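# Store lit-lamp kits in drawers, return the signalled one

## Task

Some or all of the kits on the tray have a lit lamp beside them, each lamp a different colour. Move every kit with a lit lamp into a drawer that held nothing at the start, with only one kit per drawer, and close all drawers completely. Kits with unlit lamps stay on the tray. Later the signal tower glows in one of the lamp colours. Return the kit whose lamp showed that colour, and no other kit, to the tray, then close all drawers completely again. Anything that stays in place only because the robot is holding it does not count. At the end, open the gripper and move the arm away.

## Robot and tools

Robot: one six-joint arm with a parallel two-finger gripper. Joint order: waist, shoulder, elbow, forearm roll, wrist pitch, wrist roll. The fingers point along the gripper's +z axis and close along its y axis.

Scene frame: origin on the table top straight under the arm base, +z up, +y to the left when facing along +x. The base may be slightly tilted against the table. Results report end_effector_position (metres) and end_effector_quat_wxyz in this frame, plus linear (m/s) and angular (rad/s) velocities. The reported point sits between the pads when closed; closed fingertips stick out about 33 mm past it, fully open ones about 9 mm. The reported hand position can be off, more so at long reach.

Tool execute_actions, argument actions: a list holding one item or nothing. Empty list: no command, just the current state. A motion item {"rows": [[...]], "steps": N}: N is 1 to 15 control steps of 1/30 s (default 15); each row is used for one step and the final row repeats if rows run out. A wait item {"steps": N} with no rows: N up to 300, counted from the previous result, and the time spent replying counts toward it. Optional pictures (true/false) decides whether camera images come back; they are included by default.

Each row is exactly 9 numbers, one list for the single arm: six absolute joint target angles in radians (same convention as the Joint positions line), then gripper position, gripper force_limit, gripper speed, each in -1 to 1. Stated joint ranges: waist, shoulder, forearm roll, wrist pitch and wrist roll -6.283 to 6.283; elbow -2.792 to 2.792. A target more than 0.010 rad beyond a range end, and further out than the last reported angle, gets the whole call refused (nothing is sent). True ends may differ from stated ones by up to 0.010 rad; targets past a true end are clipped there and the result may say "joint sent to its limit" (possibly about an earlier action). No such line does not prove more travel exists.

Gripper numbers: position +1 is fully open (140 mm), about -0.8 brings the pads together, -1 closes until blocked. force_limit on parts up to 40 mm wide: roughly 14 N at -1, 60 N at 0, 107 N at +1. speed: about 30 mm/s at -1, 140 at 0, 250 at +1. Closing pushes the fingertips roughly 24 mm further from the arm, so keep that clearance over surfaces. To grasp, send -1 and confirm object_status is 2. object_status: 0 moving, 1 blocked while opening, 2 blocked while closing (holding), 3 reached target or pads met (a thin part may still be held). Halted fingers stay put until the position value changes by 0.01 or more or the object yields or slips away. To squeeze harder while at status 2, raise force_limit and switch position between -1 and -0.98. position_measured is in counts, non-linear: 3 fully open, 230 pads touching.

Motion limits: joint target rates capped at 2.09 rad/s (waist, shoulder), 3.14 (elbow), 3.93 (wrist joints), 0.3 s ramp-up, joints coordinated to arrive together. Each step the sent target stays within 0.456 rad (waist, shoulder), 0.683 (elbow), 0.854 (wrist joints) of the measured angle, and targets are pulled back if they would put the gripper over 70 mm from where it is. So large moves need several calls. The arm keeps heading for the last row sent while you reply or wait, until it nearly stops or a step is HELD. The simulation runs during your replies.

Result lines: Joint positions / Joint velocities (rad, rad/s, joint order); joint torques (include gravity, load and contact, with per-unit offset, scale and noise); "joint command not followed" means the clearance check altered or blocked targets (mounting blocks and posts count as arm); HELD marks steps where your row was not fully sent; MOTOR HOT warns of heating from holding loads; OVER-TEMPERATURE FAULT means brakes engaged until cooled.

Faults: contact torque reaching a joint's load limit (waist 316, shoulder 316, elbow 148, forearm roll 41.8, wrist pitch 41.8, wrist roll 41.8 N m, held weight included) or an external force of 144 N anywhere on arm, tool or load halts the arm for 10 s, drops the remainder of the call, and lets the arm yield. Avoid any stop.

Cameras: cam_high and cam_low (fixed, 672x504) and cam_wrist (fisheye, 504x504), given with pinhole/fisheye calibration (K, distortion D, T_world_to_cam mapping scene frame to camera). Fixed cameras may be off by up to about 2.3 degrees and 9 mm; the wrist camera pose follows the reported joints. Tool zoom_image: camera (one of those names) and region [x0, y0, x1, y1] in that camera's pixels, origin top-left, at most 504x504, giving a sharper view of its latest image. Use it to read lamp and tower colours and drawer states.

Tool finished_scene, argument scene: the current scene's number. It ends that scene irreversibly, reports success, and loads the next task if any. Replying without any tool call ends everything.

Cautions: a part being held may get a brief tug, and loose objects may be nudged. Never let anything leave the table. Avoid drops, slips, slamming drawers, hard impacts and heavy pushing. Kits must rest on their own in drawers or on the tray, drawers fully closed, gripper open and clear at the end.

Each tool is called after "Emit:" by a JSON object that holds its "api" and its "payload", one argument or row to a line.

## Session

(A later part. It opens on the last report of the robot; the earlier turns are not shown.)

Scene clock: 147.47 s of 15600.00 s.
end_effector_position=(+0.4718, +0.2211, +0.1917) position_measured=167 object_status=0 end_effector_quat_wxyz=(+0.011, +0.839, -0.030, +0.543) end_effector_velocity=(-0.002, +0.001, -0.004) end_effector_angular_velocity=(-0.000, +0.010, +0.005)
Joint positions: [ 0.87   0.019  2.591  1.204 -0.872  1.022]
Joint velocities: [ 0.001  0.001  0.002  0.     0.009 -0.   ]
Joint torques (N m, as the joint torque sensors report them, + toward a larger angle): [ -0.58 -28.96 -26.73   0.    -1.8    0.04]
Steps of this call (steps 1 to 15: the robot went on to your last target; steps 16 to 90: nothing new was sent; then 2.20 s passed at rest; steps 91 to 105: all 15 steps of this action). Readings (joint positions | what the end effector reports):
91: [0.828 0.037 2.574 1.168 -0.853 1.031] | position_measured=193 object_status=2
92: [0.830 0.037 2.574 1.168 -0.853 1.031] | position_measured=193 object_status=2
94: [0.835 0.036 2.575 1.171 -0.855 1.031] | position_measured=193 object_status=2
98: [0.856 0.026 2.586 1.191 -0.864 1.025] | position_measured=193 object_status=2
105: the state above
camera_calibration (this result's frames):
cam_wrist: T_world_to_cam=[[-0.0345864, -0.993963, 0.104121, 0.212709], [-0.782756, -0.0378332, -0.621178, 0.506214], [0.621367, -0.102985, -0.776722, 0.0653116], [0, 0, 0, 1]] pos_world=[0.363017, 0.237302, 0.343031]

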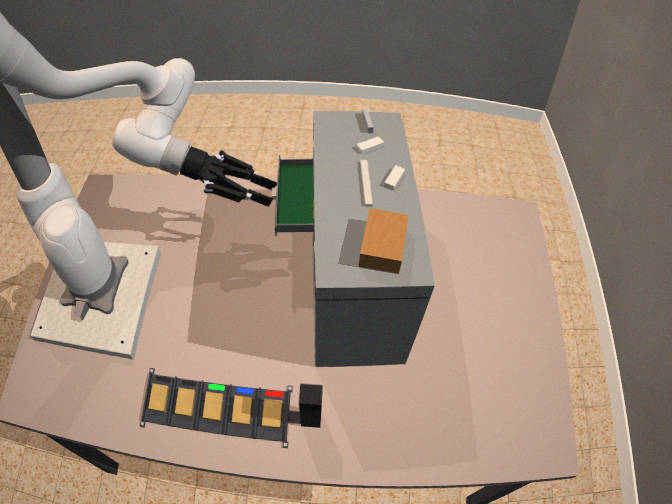

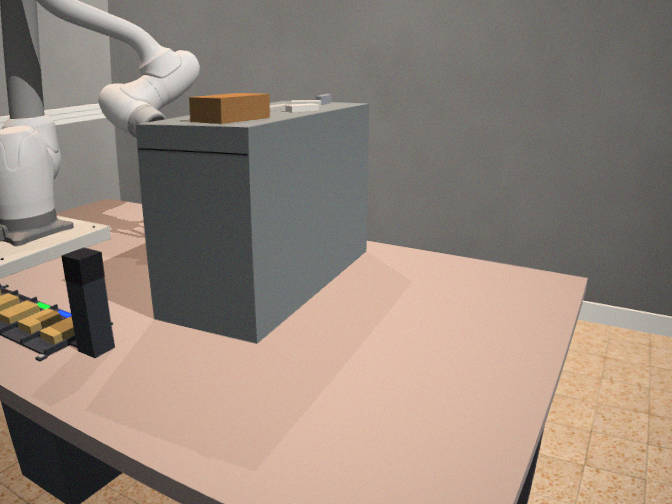

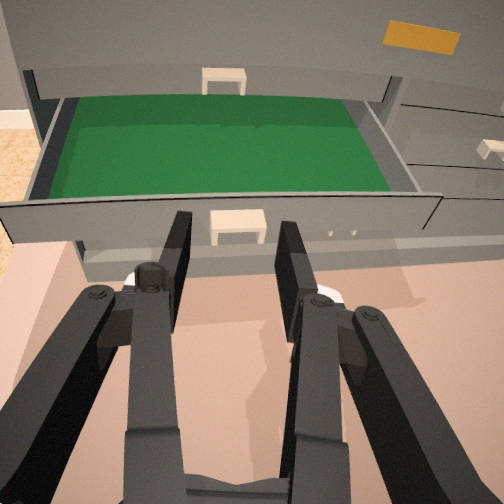

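Emit:
{"api": "execute_actions", "payload": {
  "actions": [
    {"rows":[[0.9,0.0,2.61,1.22,-0.88,1.01,0.2,0,0],[0.9,0.0,2.61,1.22,-0.88,1.01,0.2,0,0],[0.9,0.0,2.61,1.22,-0.88,1.01,0.2,0,0],[0.9,0.0,2.61,1.22,-0.88,1.01,0.2,0,0],[0.9,-0.3,2.62,1.22,-0.85,1.0,0.2,0,0]],"steps":15}
  ],
  "pictures": false
}}

Emit:
{"api": "execute_actions", "payload": {
  "actions": [
    {"rows":[[0.3,-0.3,2.2,0.3,0.6,0,-0.2,0,0]],"steps":15}
  ],
  "pictures": false
}}

Emit:
{"api": "execute_actions", "payload": {
  "actions": [
    {"steps":25}
  ],
  "pictures": false
}}

Emit:
{"api": "execute_actions", "payload": {
  "actions": [
    {"rows":[[-0.65,0.05,2.1,0,0.99,-0.603,-0.2,0,0]],"steps":15}
  ],
  "pictures": false
}}

Emit:
{"api": "execute_actions", "payload": {
  "actions": [
    {"steps":25}
  ],
  "pictures": false
}}

Emit:
{"api": "execute_actions", "payload": {
  "actions": [
    {"rows":[[-0.65,0.136,2.171,0,0.835,-0.603,-0.2,0,0]],"steps":15}
  ]
}}

Scene clock: 154.47 s of 15600.00 s.
end_effector_position=(+0.4419, +0.2106, +0.2996) position_measured=104 object_status=3 end_effector_quat_wxyz=(-0.075, +0.796, -0.065, +0.597) end_effector_velocity=(-0.064, -0.056, +0.289) end_effector_angular_velocity=(+0.512, -0.399, +0.047)
Joint positions: [ 0.9   -0.258  2.619  1.22  -0.854  1.001]
Joint velocities: [ 0.005 -0.707  0.023  0.002  0.059 -0.023]
Joint torques (N m, as the joint torque sensors report them, + toward a larger angle): [ -7.41  15.04 -30.63   0.07  -1.07   0.2 ]
Steps of this call (steps 1 to 15: the robot went on to your last target; steps 16 to 90: nothing new was sent; then 3.50 s passed at rest; steps 91 to 105: all 15 steps of this action). Readings (joint positions | what the end effector reports):
91: [0.870 0.019 2.592 1.204 -0.871 1.022] | position_measured=104 object_status=3
92: [0.874 0.017 2.594 1.206 -0.871 1.020] | position_measured=104 object_status=3
94: [0.893 0.004 2.606 1.216 -0.878 1.013] | position_measured=104 object_status=3
98: [0.899 -0.036 2.612 1.219 -0.873 1.008] | position_measured=104 object_status=3
105: the state above

Scene clock: 154.97 s of 15600.00 s.
end_effector_position=(+0.5408, +0.2982, +0.4007) position_measured=154 object_status=3 end_effector_quat_wxyz=(+0.066, +0.705, +0.458, +0.538) end_effector_velocity=(+0.029, -0.165, -0.200) end_effector_angular_velocity=(-3.101, +0.650, +1.893)
Joint positions: [ 0.488 -0.298  2.321  0.568 -0.015  0.298]
Joint velocities: [-1.206 -0.014 -0.766 -1.693  3.247 -1.887]
Joint torques (N m, as the joint torque sensors report them, + toward a larger angle): [  4.29 -15.24 -30.08   2.72  -1.47   0.02]
Steps of this call (steps 1 to 15: all 15 steps of this action). Readings (joint positions | what the end effector reports):
1: [0.900 -0.279 2.619 1.220 -0.852 1.001] | position_measured=104 object_status=0
2: [0.897 -0.292 2.617 1.214 -0.845 0.995] | position_measured=106 object_status=0
4: [0.869 -0.297 2.592 1.161 -0.793 0.944] | position_measured=122 object_status=0
8: [0.777 -0.296 2.513 0.992 -0.619 0.770] | position_measured=151 object_status=0
15: the state above

Scene clock: 155.80 s of 15600.00 s.
end_effector_position=(+0.5012, +0.2282, +0.3454) position_measured=154 object_status=3 end_effector_quat_wxyz=(+0.092, +0.640, +0.689, +0.328) end_effector_velocity=(+0.000, -0.000, +0.001) end_effector_angular_velocity=(+0.000, -0.001, -0.001)
Joint positions: [ 0.3 -0.3  2.2  0.3  0.6  0. ]
Joint velocities: [-0.001 -0.    -0.     0.    -0.001 -0.   ]
Joint torques (N m, as the joint torque sensors report them, + toward a larger angle): [ -0.88 -11.03 -41.03   4.46  -1.41   0.23]
Steps of this call (steps 1 to 25: the robot went on to your last target). Readings (joint positions | what the end effector reports):
1: [0.451 -0.298 2.297 0.514 0.089 0.238] | position_measured=154 object_status=3
2: [0.419 -0.298 2.276 0.469 0.183 0.188] | position_measured=154 object_status=3
4: [0.371 -0.299 2.246 0.401 0.343 0.112] | position_measured=154 object_status=3
8: [0.310 -0.300 2.207 0.315 0.564 0.016] | position_measured=154 object_status=3
25: the state above

Scene clock: 156.30 s of 15600.00 s.
end_effector_position=(+0.5308, +0.0537, +0.2454) position_measured=154 object_status=3 end_effector_quat_wxyz=(+0.091, +0.626, +0.760, +0.149) end_effector_velocity=(-0.003, -0.437, -0.160) end_effector_angular_velocity=(-0.368, +0.512, -0.068)
Joint positions: [ 0.006 -0.122  2.149  0.148  0.798 -0.306]
Joint velocities: [-0.733  0.309 -0.088 -0.263  0.342 -0.529]
Joint torques (N m, as the joint torque sensors report them, + toward a larger angle): [ -1.54 -27.7  -36.88   4.43  -0.8   -0.39]
Steps of this call (steps 1 to 15: all 15 steps of this action). Readings (joint positions | what the end effector reports):
1: [0.300 -0.300 2.200 0.300 0.600 -0.000] | position_measured=154 object_status=3
2: [0.296 -0.297 2.199 0.297 0.603 -0.005] | position_measured=154 object_status=3
4: [0.267 -0.275 2.193 0.278 0.629 -0.044] | position_measured=154 object_status=3
8: [0.173 -0.209 2.174 0.222 0.702 -0.157] | position_measured=154 object_status=3
15: the state above

Scene clock: 157.13 s of 15600.00 s.
end_effector_position=(+0.4130, -0.2843, +0.1655) position_measured=154 object_status=3 end_effector_quat_wxyz=(+0.000, +0.732, +0.681, +0.009) end_effector_velocity=(-0.126, -0.152, -0.034) end_effector_angular_velocity=(+0.048, +0.156, -0.178)
Joint positions: [-0.639  0.047  2.101  0.002  0.987 -0.598]
Joint velocities: [-0.358  0.082 -0.023 -0.069  0.09  -0.14 ]
Joint torques (N m, as the joint torque sensors report them, + toward a larger angle): [ 16.92 -53.44 -33.41   4.16   0.22  -0.21]
Steps of this call (steps 1 to 25: the robot went on to your last target). Readings (joint positions | what the end effector reports):
1: [-0.019 -0.112 2.146 0.139 0.809 -0.323] | position_measured=154 object_status=3
2: [-0.044 -0.103 2.144 0.131 0.820 -0.340] | position_measured=154 object_status=3
4: [-0.095 -0.085 2.138 0.115 0.840 -0.371] | position_measured=154 object_status=3
8: [-0.199 -0.054 2.130 0.089 0.874 -0.424] | position_measured=154 object_status=3
25: the state above

Scene clock: 157.63 s of 15600.00 s.
end_effector_position=(+0.4087, -0.2873, +0.0903) position_measured=154 object_status=3 end_effector_quat_wxyz=(-0.003, +0.734, +0.679, +0.008) end_effector_velocity=(-0.001, -0.001, -0.001) end_effector_angular_velocity=(+0.001, +0.001, -0.003)
Joint positions: [-0.65   0.136  2.171 -0.     0.835 -0.603]
Joint velocities: [-0.003  0.001  0.    -0.    -0.    -0.   ]
Joint torques (N m, as the joint torque sensors report them, + toward a larger angle): [ -0.53 -45.74 -30.81   3.49   0.14   0.21]
Steps of this call (steps 1 to 15: all 15 steps of this action). Readings (joint positions | what the end effector reports):
1: [-0.647 0.050 2.100 0.001 0.989 -0.602] | position_measured=154 object_status=3
2: [-0.649 0.054 2.103 0.000 0.984 -0.603] | position_measured=154 object_status=3
4: [-0.649 0.084 2.128 0.000 0.932 -0.603] | position_measured=154 object_status=3
8: [-0.650 0.136 2.171 -0.000 0.837 -0.603] | position_measured=154 object_status=3
15: the state above
camera_calibration (this result's frames):
cam_wrist: T_world_to_cam=[[0.99864, 0.0418622, 0.0310872, -0.402339], [0.0237425, -0.895869, 0.443683, -0.297693], [0.0464236, -0.442341, -0.895645, 0.121593], [0, 0, 0, 1]] pos_world=[0.403215, -0.196066, 0.253493]

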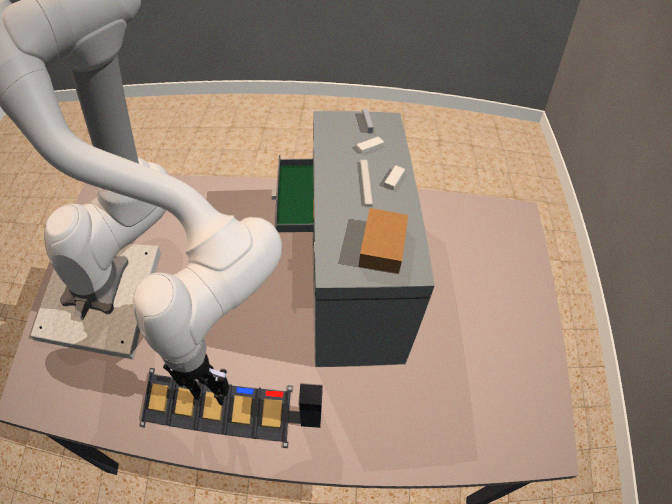

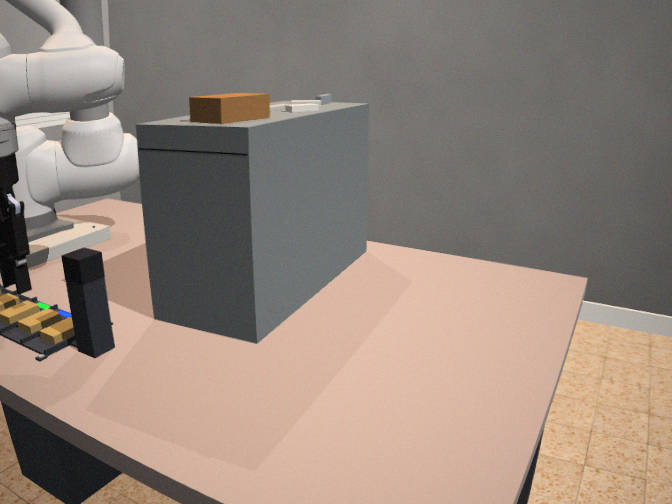

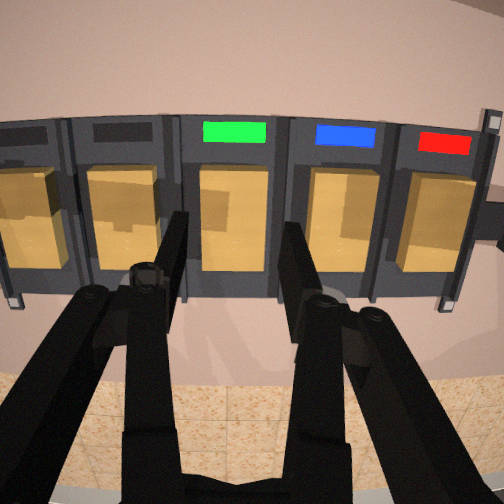

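Emit:
{"api": "execute_actions", "payload": {
  "actions": [
    {"rows":[[-0.65,0.175,2.198,0,0.769,-0.603,-0.2,0,0]],"steps":15}
  ]
}}

Scene clock: 159.77 s of 15600.00 s.
end_effector_position=(+0.4075, -0.2857, +0.0600) position_measured=154 object_status=3 end_effector_quat_wxyz=(-0.003, +0.734, +0.679, +0.008) end_effector_velocity=(-0.000, -0.000, -0.000) end_effector_angular_velocity=(+0.001, +0.000, -0.000)
Joint positions: [-0.65   0.175  2.198  0.     0.769 -0.603]
Joint velocities: [-0.001  0.001 -0.     0.    -0.    -0.001]
Joint torques (N m, as the joint torque sensors report them, + toward a larger angle): [ -0.57 -48.19 -28.68   3.17  -0.01   0.15]
Steps of this call (steps 1 to 15: the robot went on to your last target; steps 16 to 49: nothing new was sent; steps 50 to 64: all 15 steps of this action). Readings (joint positions | what the end effector reports):
50: [-0.650 0.136 2.171 0.000 0.835 -0.603] | position_measured=154 object_status=3
51: [-0.650 0.140 2.173 0.000 0.828 -0.603] | position_measured=154 object_status=3
53: [-0.650 0.164 2.190 0.000 0.788 -0.603] | position_measured=154 object_status=3
57: [-0.650 0.175 2.198 0.000 0.769 -0.603] | position_measured=154 object_status=3
64: the state above
camera_calibration (this result's frames):
cam_wrist: T_world_to_cam=[[0.998653, 0.0415004, 0.0311362, -0.400431], [0.0234117, -0.896025, 0.443385, -0.282636], [0.0462995, -0.442059, -0.89579, 0.0953548], [0, 0, 0, 1]] pos_world=[0.402093, -0.194479, 0.223203]

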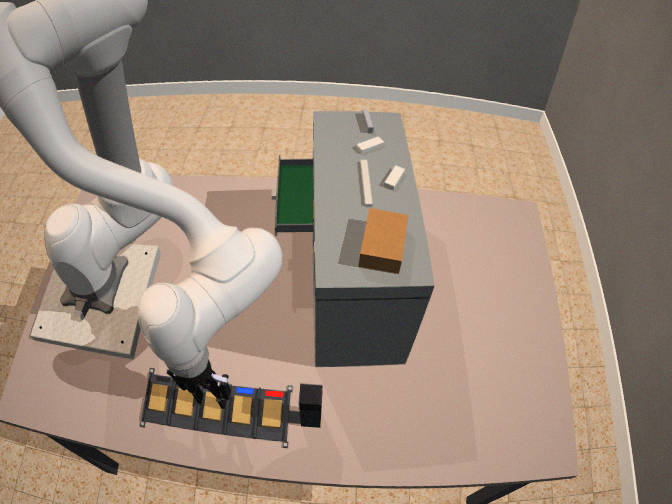

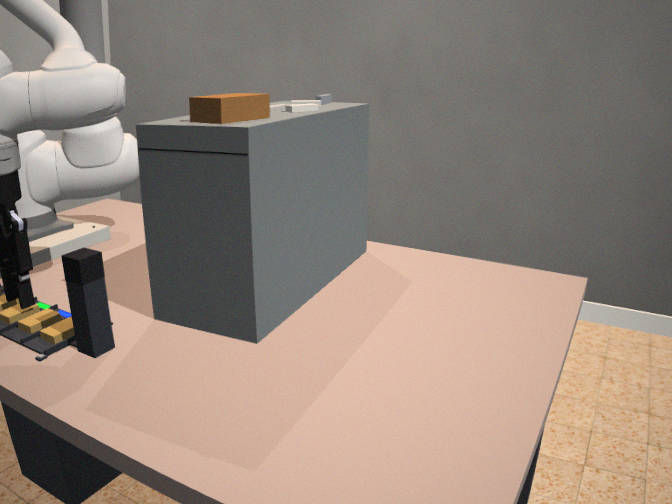

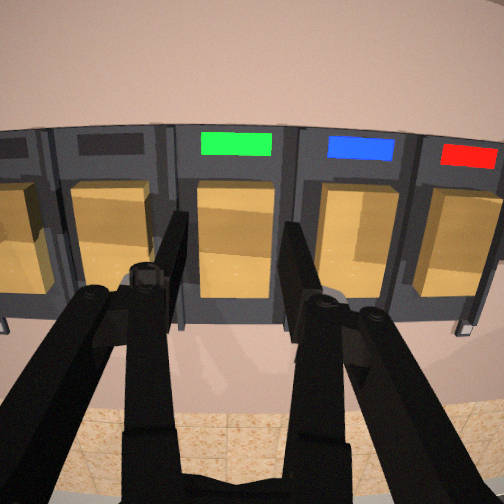

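Emit:
{"api": "execute_actions", "payload": {
  "actions": [
    {"rows":[[-0.65,0.1885,2.207,0,0.746,-0.603,-0.2,0,0],[-0.65,0.1885,2.207,0,0.746,-0.603,-0.2,0,0],[-0.65,0.1885,2.207,0,0.746,-0.603,-0.2,0,0],[-0.65,0.1885,2.207,0,0.746,-0.603,-0.2,0,0],[-0.65,0.1885,2.207,0,0.746,-0.603,-0.2,0,0],[-0.65,0.1885,2.207,0,0.746,-0.603,-1,0,-0.6]],"steps":15}
  ],
  "pictures": false
}}

Emit:
{"api": "execute_actions", "payload": {
  "actions": [
    {"steps":12}
  ]
}}

Scene clock: 164.73 s of 15600.00 s.
end_effector_position=(+0.4070, -0.2851, +0.0498) position_measured=177 object_status=0 end_effector_quat_wxyz=(-0.003, +0.734, +0.679, +0.008) end_effector_velocity=(+0.000, +0.001, -0.000) end_effector_angular_velocity=(+0.000, +0.000, +0.001)
Joint positions: [-0.65   0.188  2.207 -0.     0.746 -0.603]
Joint velocities: [ 0.001 -0.     0.    -0.     0.     0.   ]
Joint torques (N m, as the joint torque sensors report them, + toward a larger angle): [  0.06 -32.44 -20.21   3.3   -2.06   0.35]
Steps of this call (steps 1 to 15: the robot went on to your last target; steps 16 to 90: nothing new was sent; then 1.47 s passed at rest; steps 91 to 105: all 15 steps of this action). Readings (joint positions | what the end effector reports):
91: [-0.650 0.175 2.198 -0.000 0.769 -0.603] | position_measured=154 object_status=3
92: [-0.650 0.178 2.200 -0.000 0.763 -0.603] | position_measured=154 object_status=3
94: [-0.650 0.187 2.206 -0.000 0.748 -0.603] | position_measured=154 object_status=3
98: [-0.650 0.188 2.207 -0.000 0.746 -0.603] | position_measured=160 object_status=0
105: the state above

Scene clock: 165.13 s of 15600.00 s.
end_effector_position=(+0.4070, -0.2851, +0.0498) position_measured=177 object_status=2 end_effector_quat_wxyz=(-0.003, +0.734, +0.679, +0.008) end_effector_velocity=(+0.000, +0.001, +0.000) end_effector_angular_velocity=(+0.001, +0.001, +0.000)
Joint positions: [-0.65   0.188  2.207 -0.     0.746 -0.603]
Joint velocities: [ 0.001 -0.     0.     0.     0.001  0.001]
Joint torques (N m, as the joint torque sensors report them, + toward a larger angle): [ -0.05 -31.49 -19.14   3.48  -1.97   0.31]
Steps of this call (steps 1 to 12: the robot went on to your last target). Readings (joint positions | what the end effector reports):
1: [-0.650 0.188 2.207 -0.000 0.746 -0.603] | position_measured=177 object_status=0
2: [-0.650 0.188 2.207 -0.000 0.746 -0.603] | position_measured=177 object_status=0
4: [-0.650 0.188 2.207 -0.000 0.746 -0.603] | position_measured=177 object_status=2
8: [-0.650 0.188 2.207 -0.000 0.746 -0.603] | position_measured=177 object_status=2
12: the state above
camera_calibration (this result's frames):
cam_wrist: T_world_to_cam=[[0.998633, 0.0417988, 0.031373, -0.399543], [0.0235541, -0.895827, 0.443778, -0.277588], [0.0466542, -0.442432, -0.895587, 0.0862909], [0, 0, 0, 1]] pos_world=[0.40151, -0.193793, 0.213004]

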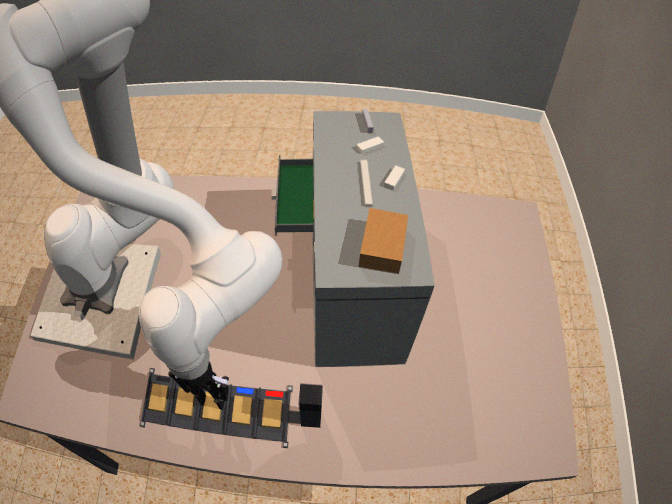

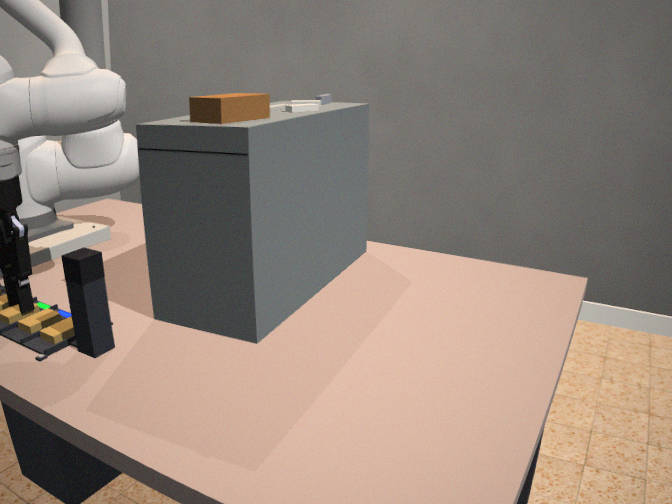

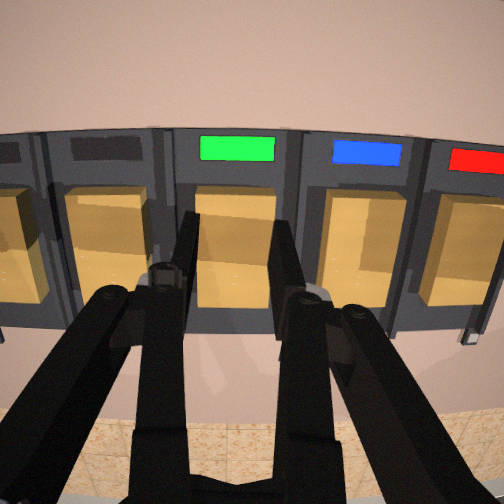

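Emit:
{"api": "execute_actions", "payload": {
  "actions": [
    {"rows":[[-0.65,0.186,2.2055,0,0.75,-0.603,-1,0,-0.6],[-0.65,0.186,2.2055,0,0.75,-0.603,-1,0,-0.6],[-0.65,0.186,2.2055,0,0.75,-0.603,-0.98,0.4,-0.6],[-0.65,0.186,2.2055,0,0.75,-0.603,-0.98,0.4,-0.6],[-0.65,0.186,2.2055,0,0.75,-0.603,-0.98,0.4,-0.6],[-0.65,0.186,2.2055,0,0.75,-0.603,-0.98,0.4,-0.6],[-0.65,0.186,2.2055,0,0.75,-0.603,-0.98,0.4,-0.6],[-0.65,0.136,2.171,0,0.835,-0.603,-0.98,0.4,-0.6],[-0.65,0.136,2.171,0,0.835,-0.603,-0.98,0.4,-0.6],[-0.65,0.136,2.171,0,0.835,-0.603,-0.98,0.4,-0.6],[-0.65,0,1.8,0,1.34,-0.65,-0.98,0.4,-0.6]],"steps":15}
  ],
  "pictures": false
}}

Emit:
{"api": "execute_actions", "payload": {
  "actions": [
    {"steps":15}
  ],
  "pictures": false
}}

Emit:
{"api": "execute_actions", "payload": {
  "actions": [
    {"rows":[[0.373,-0.05,1.75,0,1.44,-1.237,-0.98,0.4,-0.6]],"steps":15}
  ],
  "pictures": false
}}

Emit:
{"api": "execute_actions", "payload": {
  "actions": [
    {"steps":22}
  ],
  "pictures": false
}}

Emit:
{"api": "execute_actions", "payload": {
  "actions": [
    {"rows":[[0.373,0.089,1.805,0,1.248,-1.237,-0.98,0.4,-0.6]],"steps":15}
  ]
}}

Scene clock: 175.83 s of 15600.00 s.
end_effector_position=(+0.4254, -0.3018, +0.1352) position_measured=229 object_status=0 end_effector_quat_wxyz=(-0.004, +0.731, +0.683, +0.008) end_effector_velocity=(+0.120, -0.107, +0.483) end_effector_angular_velocity=(-0.006, -0.008, +0.097)
Joint positions: [-0.65   0.115  2.092  0.     0.937 -0.613]
Joint velocities: [ 0.001 -0.301 -0.727  0.     1.02  -0.097]
Joint torques (N m, as the joint torque sensors report them, + toward a larger angle): [  0.08 -43.17 -23.46   2.9    0.59  -0.02]
Steps of this call (steps 1 to 15: the robot went on to your last target; steps 16 to 90: nothing new was sent; then 7.20 s passed at rest; steps 91 to 105: all 15 steps of this action). Readings (joint positions | what the end effector reports):
91: [-0.650 0.188 2.207 0.000 0.746 -0.603] | position_measured=177 object_status=2
92: [-0.650 0.188 2.207 0.000 0.747 -0.603] | position_measured=177 object_status=2
94: [-0.650 0.187 2.206 0.000 0.749 -0.603] | position_measured=181 object_status=0
98: [-0.650 0.186 2.206 0.000 0.750 -0.603] | position_measured=181 object_status=0
105: the state above

Scene clock: 176.33 s of 15600.00 s.
end_effector_position=(+0.4429, -0.3204, +0.3436) position_measured=234 object_status=3 end_effector_quat_wxyz=(-0.002, +0.718, +0.696, +0.008) end_effector_velocity=(-0.003, +0.002, +0.001) end_effector_angular_velocity=(+0.007, +0.009, -0.001)
Joint positions: [-0.65   0.     1.801  0.     1.339 -0.65 ]
Joint velocities: [-0.001 -0.001 -0.001  0.     0.013  0.   ]
Joint torques (N m, as the joint torque sensors report them, + toward a larger angle): [  0.65 -45.99 -41.94   4.65   0.16  -0.07]
Steps of this call (steps 1 to 15: the robot went on to your last target). Readings (joint positions | what the end effector reports):
1: [-0.650 0.105 2.067 0.000 0.972 -0.616] | position_measured=233 object_status=0
2: [-0.650 0.095 2.043 0.000 1.006 -0.619] | position_measured=234 object_status=0
4: [-0.650 0.076 1.993 0.000 1.074 -0.625] | position_measured=234 object_status=0
8: [-0.650 0.038 1.897 0.000 1.207 -0.638] | position_measured=234 object_status=3
15: the state above

Scene clock: 176.83 s of 15600.00 s.
end_effector_position=(+0.5118, -0.1509, +0.3779) position_measured=234 object_status=3 end_effector_quat_wxyz=(+0.001, +0.448, +0.894, +0.009) end_effector_velocity=(+0.101, +0.430, +0.056) end_effector_angular_velocity=(-0.011, -0.021, +1.346)
Joint positions: [-0.311 -0.028  1.772  0.     1.397 -0.983]
Joint velocities: [ 0.825 -0.046 -0.044  0.     0.09  -0.521]
Joint torques (N m, as the joint torque sensors report them, + toward a larger angle): [ -0.56 -39.   -38.91   4.44   0.08   0.45]
Steps of this call (steps 1 to 15: all 15 steps of this action). Readings (joint positions | what the end effector reports):
1: [-0.650 0.000 1.800 0.000 1.340 -0.650] | position_measured=234 object_status=3
2: [-0.647 -0.000 1.800 0.000 1.341 -0.655] | position_measured=234 object_status=3
4: [-0.617 -0.003 1.796 0.000 1.348 -0.693] | position_measured=234 object_status=3
8: [-0.505 -0.015 1.785 0.000 1.370 -0.825] | position_measured=234 object_status=3
15: the state above

Scene clock: 177.57 s of 15600.00 s.
end_effector_position=(+0.4918, +0.1727, +0.4042) position_measured=234 object_status=3 end_effector_quat_wxyz=(+0.004, +0.037, +0.999, +0.008) end_effector_velocity=(-0.150, +0.387, +0.028) end_effector_angular_velocity=(-0.008, -0.017, +1.033)
Joint positions: [ 0.31  -0.048  1.752  0.     1.437 -1.217]
Joint velocities: [ 0.788 -0.022 -0.021  0.     0.042 -0.246]
Joint torques (N m, as the joint torque sensors report them, + toward a larger angle): [ -6.35 -35.6  -40.76   4.37   0.21   0.23]
Steps of this call (steps 1 to 22: the robot went on to your last target). Readings (joint positions | what the end effector reports):
1: [-0.283 -0.030 1.770 0.000 1.400 -1.000] | position_measured=234 object_status=3
2: [-0.255 -0.031 1.769 0.000 1.402 -1.016] | position_measured=234 object_status=3
4: [-0.199 -0.034 1.766 0.000 1.407 -1.045] | position_measured=234 object_status=3
8: [-0.086 -0.038 1.762 0.000 1.415 -1.092] | position_measured=234 object_status=3
22: the state above

Scene clock: 178.07 s of 15600.00 s.
end_effector_position=(+0.5373, +0.2253, +0.3002) position_measured=234 object_status=3 end_effector_quat_wxyz=(+0.004, -0.005, +1.000, +0.007) end_effector_velocity=(+0.002, +0.001, -0.002) end_effector_angular_velocity=(+0.000, -0.001, +0.001)
Joint positions: [ 0.373  0.089  1.805  0.     1.248 -1.237]
Joint velocities: [ 0.001  0.003 -0.    -0.    -0.004 -0.   ]
Joint torques (N m, as the joint torque sensors report them, + toward a larger angle): [ -1.04 -48.66 -39.55   4.43  -0.04   0.08]
Steps of this call (steps 1 to 15: all 15 steps of this action). Readings (joint positions | what the end effector reports):
1: [0.334 -0.049 1.751 0.000 1.438 -1.225] | position_measured=234 object_status=3
2: [0.353 -0.047 1.752 0.000 1.436 -1.230] | position_measured=234 object_status=3
4: [0.368 -0.022 1.763 0.000 1.400 -1.231] | position_measured=234 object_status=3
8: [0.369 0.059 1.793 0.000 1.290 -1.235] | position_measured=234 object_status=3
15: the state above
camera_calibration (this result's frames):
cam_wrist: T_world_to_cam=[[-0.128071, 0.99108, 0.0368626, -0.169019], [0.879995, 0.0964168, 0.465095, -0.624668], [0.457392, 0.0920039, -0.884493, 0.185843], [0, 0, 0, 1]] pos_world=[0.443055, 0.210641, 0.461137]

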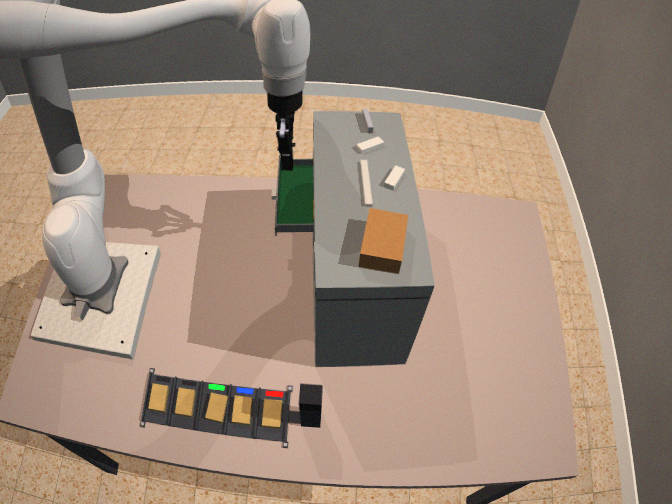

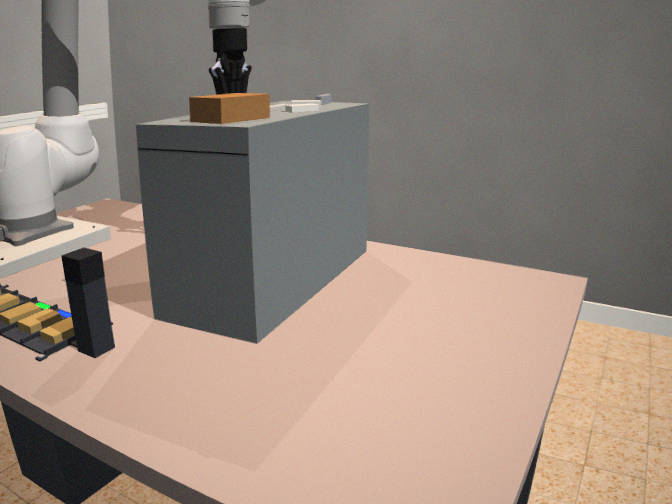

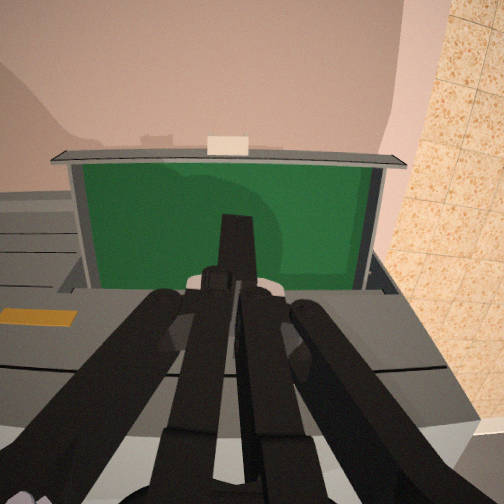

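Emit:
{"api": "execute_actions", "payload": {
  "actions": [
    {"rows":[[0.373,-0.05,1.75,0,1.44,-1.237,-0.2,0,0],[0.373,-0.05,1.75,0,1.44,-1.237,-0.2,0,0],[0.373,-0.05,1.75,0,1.44,-1.237,-0.2,0,0],[0.373,-0.05,1.75,0,1.44,-1.237,-0.2,0,0],[0.373,-0.05,1.75,0,1.44,-1.237,-0.2,0,0],[-0.65,0,1.9,0,1.24,-0.603,-0.2,0,0]],"steps":15}
  ],
  "pictures": false
}}

Emit:
{"api": "execute_actions", "payload": {
  "actions": [
    {"steps":30}
  ],
  "pictures": false
}}

Emit:
{"api": "execute_actions", "payload": {
  "actions": [
    {"rows":[[-0.65,0.16,2.188,0,0.794,-0.603,-0.2,0,0]],"steps":15}
  ],
  "pictures": false
}}

Emit:
{"api": "execute_actions", "payload": {
  "actions": [
    {"steps":8}
  ]
}}

Scene clock: 184.90 s of 15600.00 s.
end_effector_position=(+0.5252, +0.1078, +0.3446) position_measured=154 object_status=0 end_effector_quat_wxyz=(+0.002, +0.212, +0.977, +0.008) end_effector_velocity=(+0.078, -0.430, -0.101) end_effector_angular_velocity=(+0.013, +0.018, -1.605)
Joint positions: [ 0.176 -0.007  1.819 -0.     1.33  -0.997]
Joint velocities: [-0.813  0.012  0.164  0.    -0.182  0.792]
Joint torques (N m, as the joint torque sensors report them, + toward a larger angle): [ -0.82 -35.93 -39.04   4.43   0.2   -0.28]
Steps of this call (steps 1 to 15: the robot went on to your last target; steps 16 to 90: nothing new was sent; then 3.33 s passed at rest; steps 91 to 105: all 15 steps of this action). Readings (joint positions | what the end effector reports):
91: [0.373 0.089 1.805 -0.000 1.248 -1.237] | position_measured=234 object_status=0
92: [0.373 0.086 1.804 -0.000 1.253 -1.237] | position_measured=234 object_status=0
94: [0.373 0.056 1.792 -0.000 1.294 -1.237] | position_measured=216 object_status=0
98: [0.360 -0.012 1.772 -0.000 1.380 -1.220] | position_measured=186 object_status=0
105: the state above

Scene clock: 185.90 s of 15600.00 s.
end_effector_position=(+0.4343, -0.3060, +0.2908) position_measured=154 object_status=3 end_effector_quat_wxyz=(-0.002, +0.730, +0.684, +0.008) end_effector_velocity=(-0.099, -0.138, -0.016) end_effector_angular_velocity=(+0.002, +0.005, -0.428)
Joint positions: [-0.641  0.     1.899 -0.     1.241 -0.606]
Joint velocities: [-0.32   0.002  0.022 -0.001 -0.026  0.108]
Joint torques (N m, as the joint torque sensors report them, + toward a larger angle): [ 17.59 -48.63 -38.44   5.04   0.07  -0.02]
Steps of this call (steps 1 to 30: the robot went on to your last target). Readings (joint positions | what the end effector reports):
1: [0.148 -0.006 1.824 -0.000 1.324 -0.971] | position_measured=154 object_status=0
2: [0.121 -0.006 1.829 -0.000 1.319 -0.946] | position_measured=154 object_status=0
4: [0.065 -0.005 1.838 -0.000 1.309 -0.902] | position_measured=154 object_status=3
8: [-0.046 -0.004 1.853 -0.000 1.292 -0.830] | position_measured=154 object_status=3
30: the state above

Scene clock: 186.40 s of 15600.00 s.
end_effector_position=(+0.4097, -0.2877, +0.0777) position_measured=154 object_status=3 end_effector_quat_wxyz=(-0.004, +0.734, +0.679, +0.008) end_effector_velocity=(-0.069, +0.057, -0.225) end_effector_angular_velocity=(+0.004, +0.008, -0.004)
Joint positions: [-0.65   0.155  2.179  0.     0.81  -0.603]
Joint velocities: [-0.004  0.183  0.332 -0.002 -0.507  0.001]
Joint torques (N m, as the joint torque sensors report them, + toward a larger angle): [  2.09 -73.34 -45.68   5.04  -0.53   0.08]
Steps of this call (steps 1 to 15: all 15 steps of this action). Readings (joint positions | what the end effector reports):
1: [-0.648 0.000 1.900 -0.000 1.240 -0.604] | position_measured=154 object_status=3
2: [-0.649 0.002 1.904 0.000 1.233 -0.603] | position_measured=154 object_status=3
4: [-0.648 0.021 1.939 0.000 1.179 -0.603] | position_measured=154 object_status=3
8: [-0.649 0.072 2.030 0.000 1.039 -0.604] | position_measured=154 object_status=3
15: the state above

Scene clock: 186.67 s of 15600.00 s.
end_effector_position=(+0.4080, -0.2864, +0.0714) position_measured=154 object_status=3 end_effector_quat_wxyz=(-0.003, +0.734, +0.679, +0.008) end_effector_velocity=(-0.001, +0.001, -0.001) end_effector_angular_velocity=(+0.002, +0.002, +0.001)
Joint positions: [-0.65   0.16   2.188  0.     0.794 -0.603]
Joint velocities: [ 0.     0.001  0.001 -0.     0.001 -0.   ]
Joint torques (N m, as the joint torque sensors report them, + toward a larger angle): [ -0.43 -47.22 -29.58   3.33   0.11   0.05]
Steps of this call (steps 1 to 8: the robot went on to your last target). Readings (joint positions | what the end effector reports):
1: [-0.650 0.159 2.186 0.000 0.798 -0.603] | position_measured=154 object_status=3
2: [-0.650 0.160 2.187 0.000 0.795 -0.603] | position_measured=154 object_status=3
4: [-0.650 0.160 2.188 0.000 0.794 -0.603] | position_measured=154 object_status=3
8: the state above
camera_calibration (this result's frames):
cam_wrist: T_world_to_cam=[[0.998646, 0.0416851, 0.0311367, -0.401229], [0.02357, -0.895954, 0.443521, -0.288379], [0.0463853, -0.442187, -0.895723, 0.105195], [0, 0, 0, 1]] pos_world=[0.402603, -0.195133, 0.23462]

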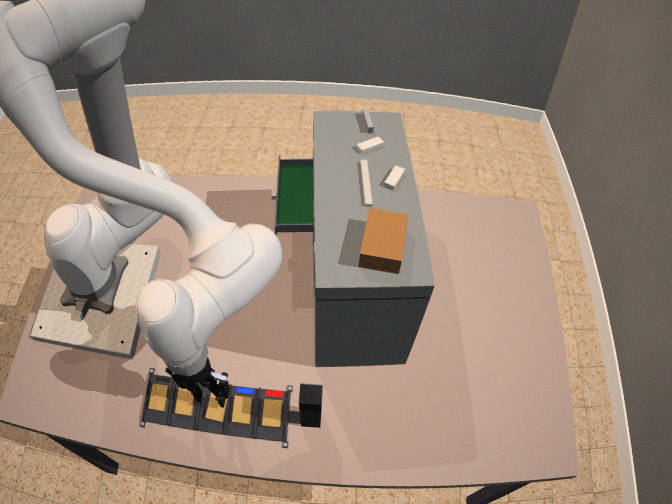

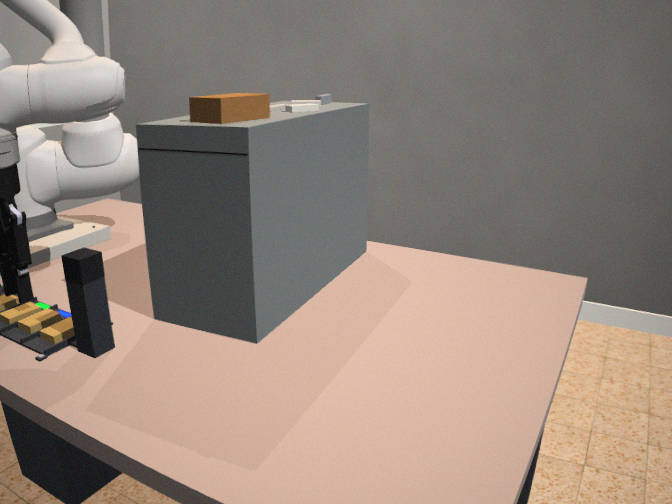

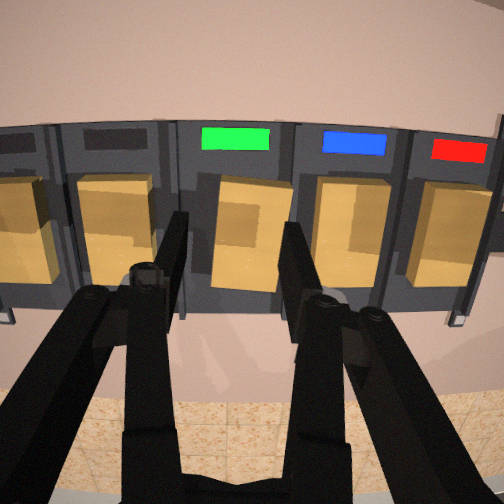

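Emit:
{"api": "execute_actions", "payload": {
  "actions": [
    {"rows":[[-0.638,0.167,2.179,0,0.795,-0.47,-0.2,0,0],[-0.638,0.167,2.179,0,0.795,-0.47,-0.2,0,0],[-0.638,0.167,2.179,0,0.795,-0.47,-0.2,0,0],[-0.638,0.167,2.179,0,0.795,-0.47,-0.2,0,0],[-0.638,0.167,2.179,0,0.795,-0.47,-0.2,0,0],[-0.638,0.18,2.188,0,0.774,-0.47,-0.2,0,0]],"steps":15}
  ]
}}

Scene clock: 193.87 s of 15600.00 s.
end_effector_position=(+0.4148, -0.2840, +0.0615) position_measured=154 object_status=3 end_effector_quat_wxyz=(-0.004, +0.773, +0.634, +0.008) end_effector_velocity=(+0.000, +0.000, +0.001) end_effector_angular_velocity=(-0.001, -0.001, +0.000)
Joint positions: [-0.638  0.18   2.188 -0.     0.774 -0.47 ]
Joint velocities: [ 0.001 -0.002  0.     0.    -0.    -0.   ]
Joint torques (N m, as the joint torque sensors report them, + toward a larger angle): [ -0.28 -48.62 -28.75   3.2    0.1    0.08]
Steps of this call (steps 1 to 30: the robot went on to your last target; steps 31 to 90: nothing new was sent; then 3.70 s passed at rest; steps 91 to 105: all 15 steps of this action). Readings (joint positions | what the end effector reports):
91: [-0.650 0.160 2.188 0.000 0.794 -0.603] | position_measured=154 object_status=3
92: [-0.650 0.160 2.188 0.000 0.794 -0.596] | position_measured=154 object_status=3
94: [-0.645 0.163 2.184 0.000 0.794 -0.541] | position_measured=154 object_status=3
98: [-0.638 0.175 2.184 -0.000 0.782 -0.471] | position_measured=154 object_status=3
105: the state above
camera_calibration (this result's frames):
cam_wrist: T_world_to_cam=[[0.996433, -0.0791825, 0.0291949, -0.44109], [-0.0839125, -0.892717, 0.442736, -0.236418], [-0.00899413, -0.443606, -0.896177, 0.119639], [0, 0, 0, 1]] pos_world=[0.420754, -0.192908, 0.224766]

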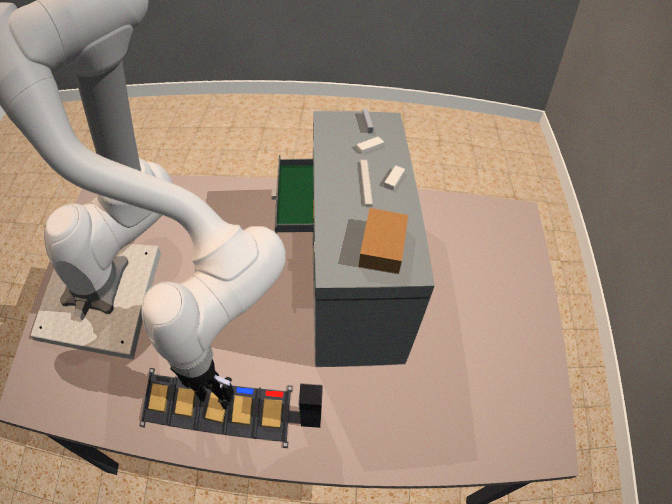

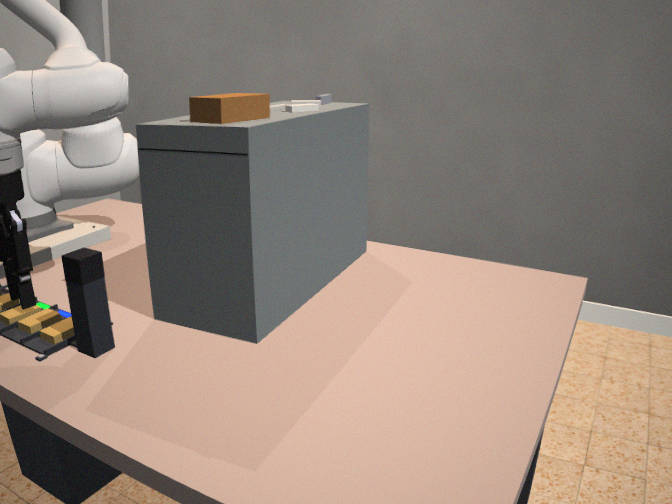

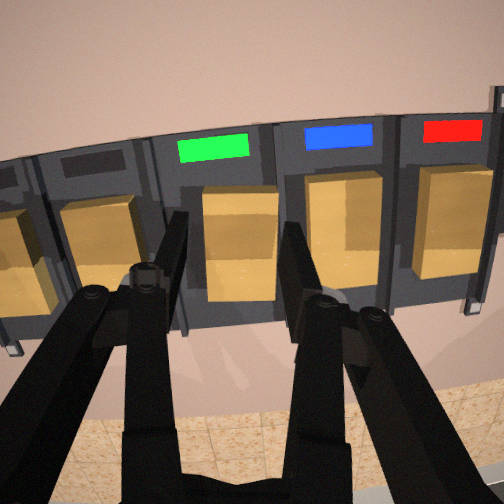

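Emit:
{"api": "execute_actions", "payload": {
  "actions": [
    {"rows":[[-0.638,0.192,2.1965,0,0.753,-0.47,-0.2,0,0],[-0.638,0.192,2.1965,0,0.753,-0.47,-0.2,0,0],[-0.638,0.192,2.1965,0,0.753,-0.47,-0.2,0,0],[-0.638,0.196,2.199,0,0.7465,-0.47,-0.2,0,0]],"steps":12}
  ],
  "pictures": false
}}

Emit:
{"api": "execute_actions", "payload": {
  "actions": [
    {"rows":[[-0.638,0.196,2.199,0,0.7465,-0.47,-1,0,-0.6]],"steps":15}
  ],
  "pictures": false
}}

Emit:
{"api": "execute_actions", "payload": {
  "actions": [
    {"rows":[[-0.638,0.196,2.199,0,0.7465,-0.47,-1,0,-0.6],[-0.638,0.196,2.199,0,0.7465,-0.47,-1,0,-0.6],[-0.638,0.196,2.199,0,0.7465,-0.47,-1,0,-0.6],[-0.638,0.196,2.199,0,0.7465,-0.47,-1,0,-0.6],[-0.638,0.196,2.199,0,0.7465,-0.47,-1,0,-0.6],[-0.638,0.196,2.199,0,0.7465,-0.47,-1,0,-0.6],[-0.638,0.196,2.199,0,0.7465,-0.47,-0.98,0.4,-0.6]],"steps":15}
  ]
}}

Scene clock: 203.73 s of 15600.00 s.
end_effector_position=(+0.4142, -0.2831, +0.0492) position_measured=154 object_status=3 end_effector_quat_wxyz=(-0.003, +0.773, +0.634, +0.008) end_effector_velocity=(-0.001, +0.000, -0.000) end_effector_angular_velocity=(+0.002, +0.001, -0.002)
Joint positions: [-0.638  0.196  2.199  0.     0.747 -0.47 ]
Joint velocities: [-0.001  0.001  0.     0.     0.001  0.   ]
Joint torques (N m, as the joint torque sensors report them, + toward a larger angle): [ -0.24 -43.4  -23.49   2.99   0.59   0.04]
Steps of this call (steps 1 to 15: the robot went on to your last target; steps 16 to 90: nothing new was sent; then 6.47 s passed at rest; steps 91 to 102: all 12 steps of this action). Readings (joint positions | what the end effector reports):
91: [-0.638 0.180 2.188 0.000 0.774 -0.470] | position_measured=154 object_status=3
92: [-0.638 0.183 2.190 0.000 0.768 -0.470] | position_measured=154 object_status=3
94: [-0.638 0.191 2.196 0.000 0.755 -0.470] | position_measured=154 object_status=3
98: [-0.638 0.196 2.199 0.000 0.747 -0.470] | position_measured=154 object_status=3
102: the state above

Scene clock: 204.23 s of 15600.00 s.
end_effector_position=(+0.4143, -0.2832, +0.0493) position_measured=178 object_status=2 end_effector_quat_wxyz=(-0.003, +0.773, +0.634, +0.008) end_effector_velocity=(-0.000, +0.001, -0.001) end_effector_angular_velocity=(+0.001, +0.001, +0.002)
Joint positions: [-0.638  0.196  2.199  0.     0.746 -0.47 ]
Joint velocities: [ 0.002  0.001  0.001 -0.001 -0.001  0.   ]
Joint torques (N m, as the joint torque sensors report them, + toward a larger angle): [-7.32 15.14 30.78 -0.39  8.51  0.62]
Steps of this call (steps 1 to 15: all 15 steps of this action). Readings (joint positions | what the end effector reports):
1: [-0.638 0.196 2.199 0.000 0.746 -0.470] | position_measured=154 object_status=0
2: [-0.638 0.196 2.199 0.000 0.746 -0.470] | position_measured=156 object_status=0
4: [-0.638 0.196 2.199 0.000 0.746 -0.470] | position_measured=164 object_status=0
8: [-0.638 0.196 2.198 0.000 0.746 -0.470] | position_measured=178 object_status=0
15: the state above

Scene clock: 214.50 s of 15600.00 s.
end_effector_position=(+0.4121, -0.2818, +0.0528) position_measured=234 object_status=3 end_effector_quat_wxyz=(-0.007, +0.773, +0.634, +0.007) end_effector_velocity=(-0.000, -0.000, +0.000) end_effector_angular_velocity=(-0.000, -0.001, +0.000)
Joint positions: [-0.638  0.191  2.196 -0.001  0.762 -0.47 ]
Joint velocities: [-0.001 -0.001  0.    -0.    -0.    -0.001]
Joint torques (N m, as the joint torque sensors report them, + toward a larger angle): [ -0.16 -45.73 -25.79   3.15   0.31   0.16]
FORCE FAULT: contact force on the arm reached its limit, and the arm stopped for 10 seconds. The contact can be on any part of the arm, not only on its tool. The arm's remaining commands of this call were not run. The arm holds still and accepts commands again. Move the arm away from the contact; if what it grips holds it there, let go first. Pushing or pulling that hard again can fault the arm again.
The stop began at step 8 of this call (marked STOPPED below). From that step on the arm followed nothing that you had sent. 8 steps, steps kept back included, did not run and will not run. Nothing is kept back now, and the robot has no last target.
Steps of this call (steps 1 to 7: the first 7 steps of this action; steps 8 to 308: the stop). Readings (joint positions | what the end effector reports):
1: [-0.638 0.196 2.199 0.000 0.746 -0.470] | position_measured=178 object_status=2
2: [-0.638 0.196 2.199 0.000 0.746 -0.470] | position_measured=178 object_status=2
4: [-0.638 0.196 2.199 0.000 0.746 -0.470] | position_measured=178 object_status=2
8: [-0.638 0.195 2.197 0.000 0.747 -0.470] | position_measured=183 object_status=0 STOPPED
308: the state above
camera_calibration (this result's frames):
cam_wrist: T_world_to_cam=[[0.996646, -0.0786203, 0.0227103, -0.437571], [-0.0805881, -0.894661, 0.439417, -0.232648], [-0.0142291, -0.439774, -0.897996, 0.116196], [0, 0, 0, 1]] pos_world=[0.419008, -0.191443, 0.21651]

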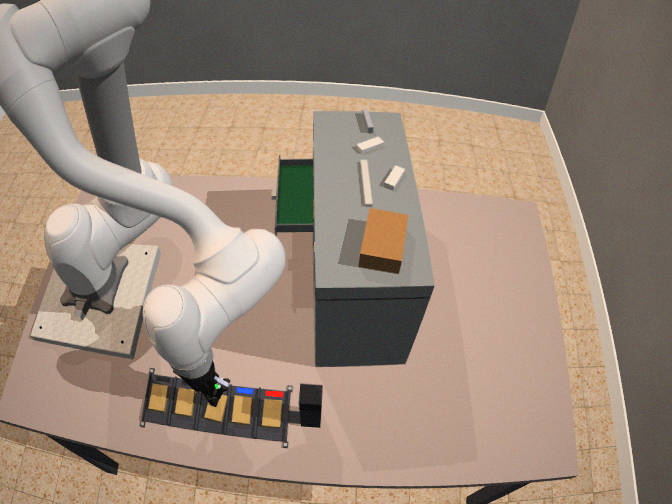

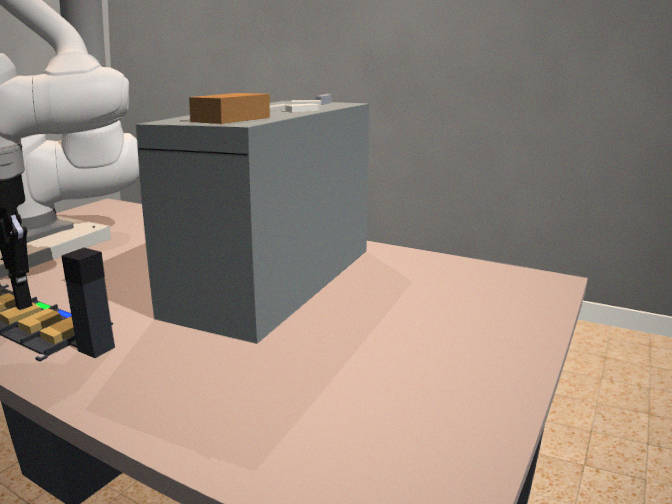

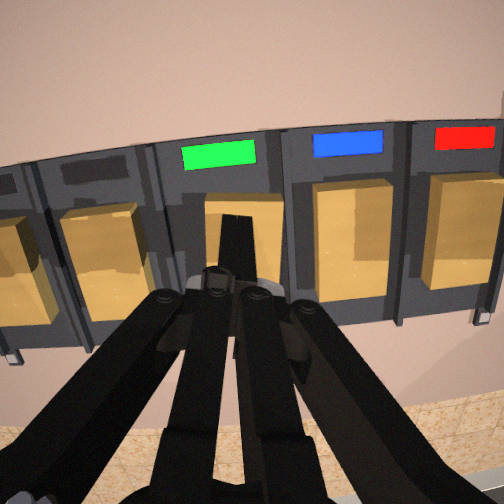

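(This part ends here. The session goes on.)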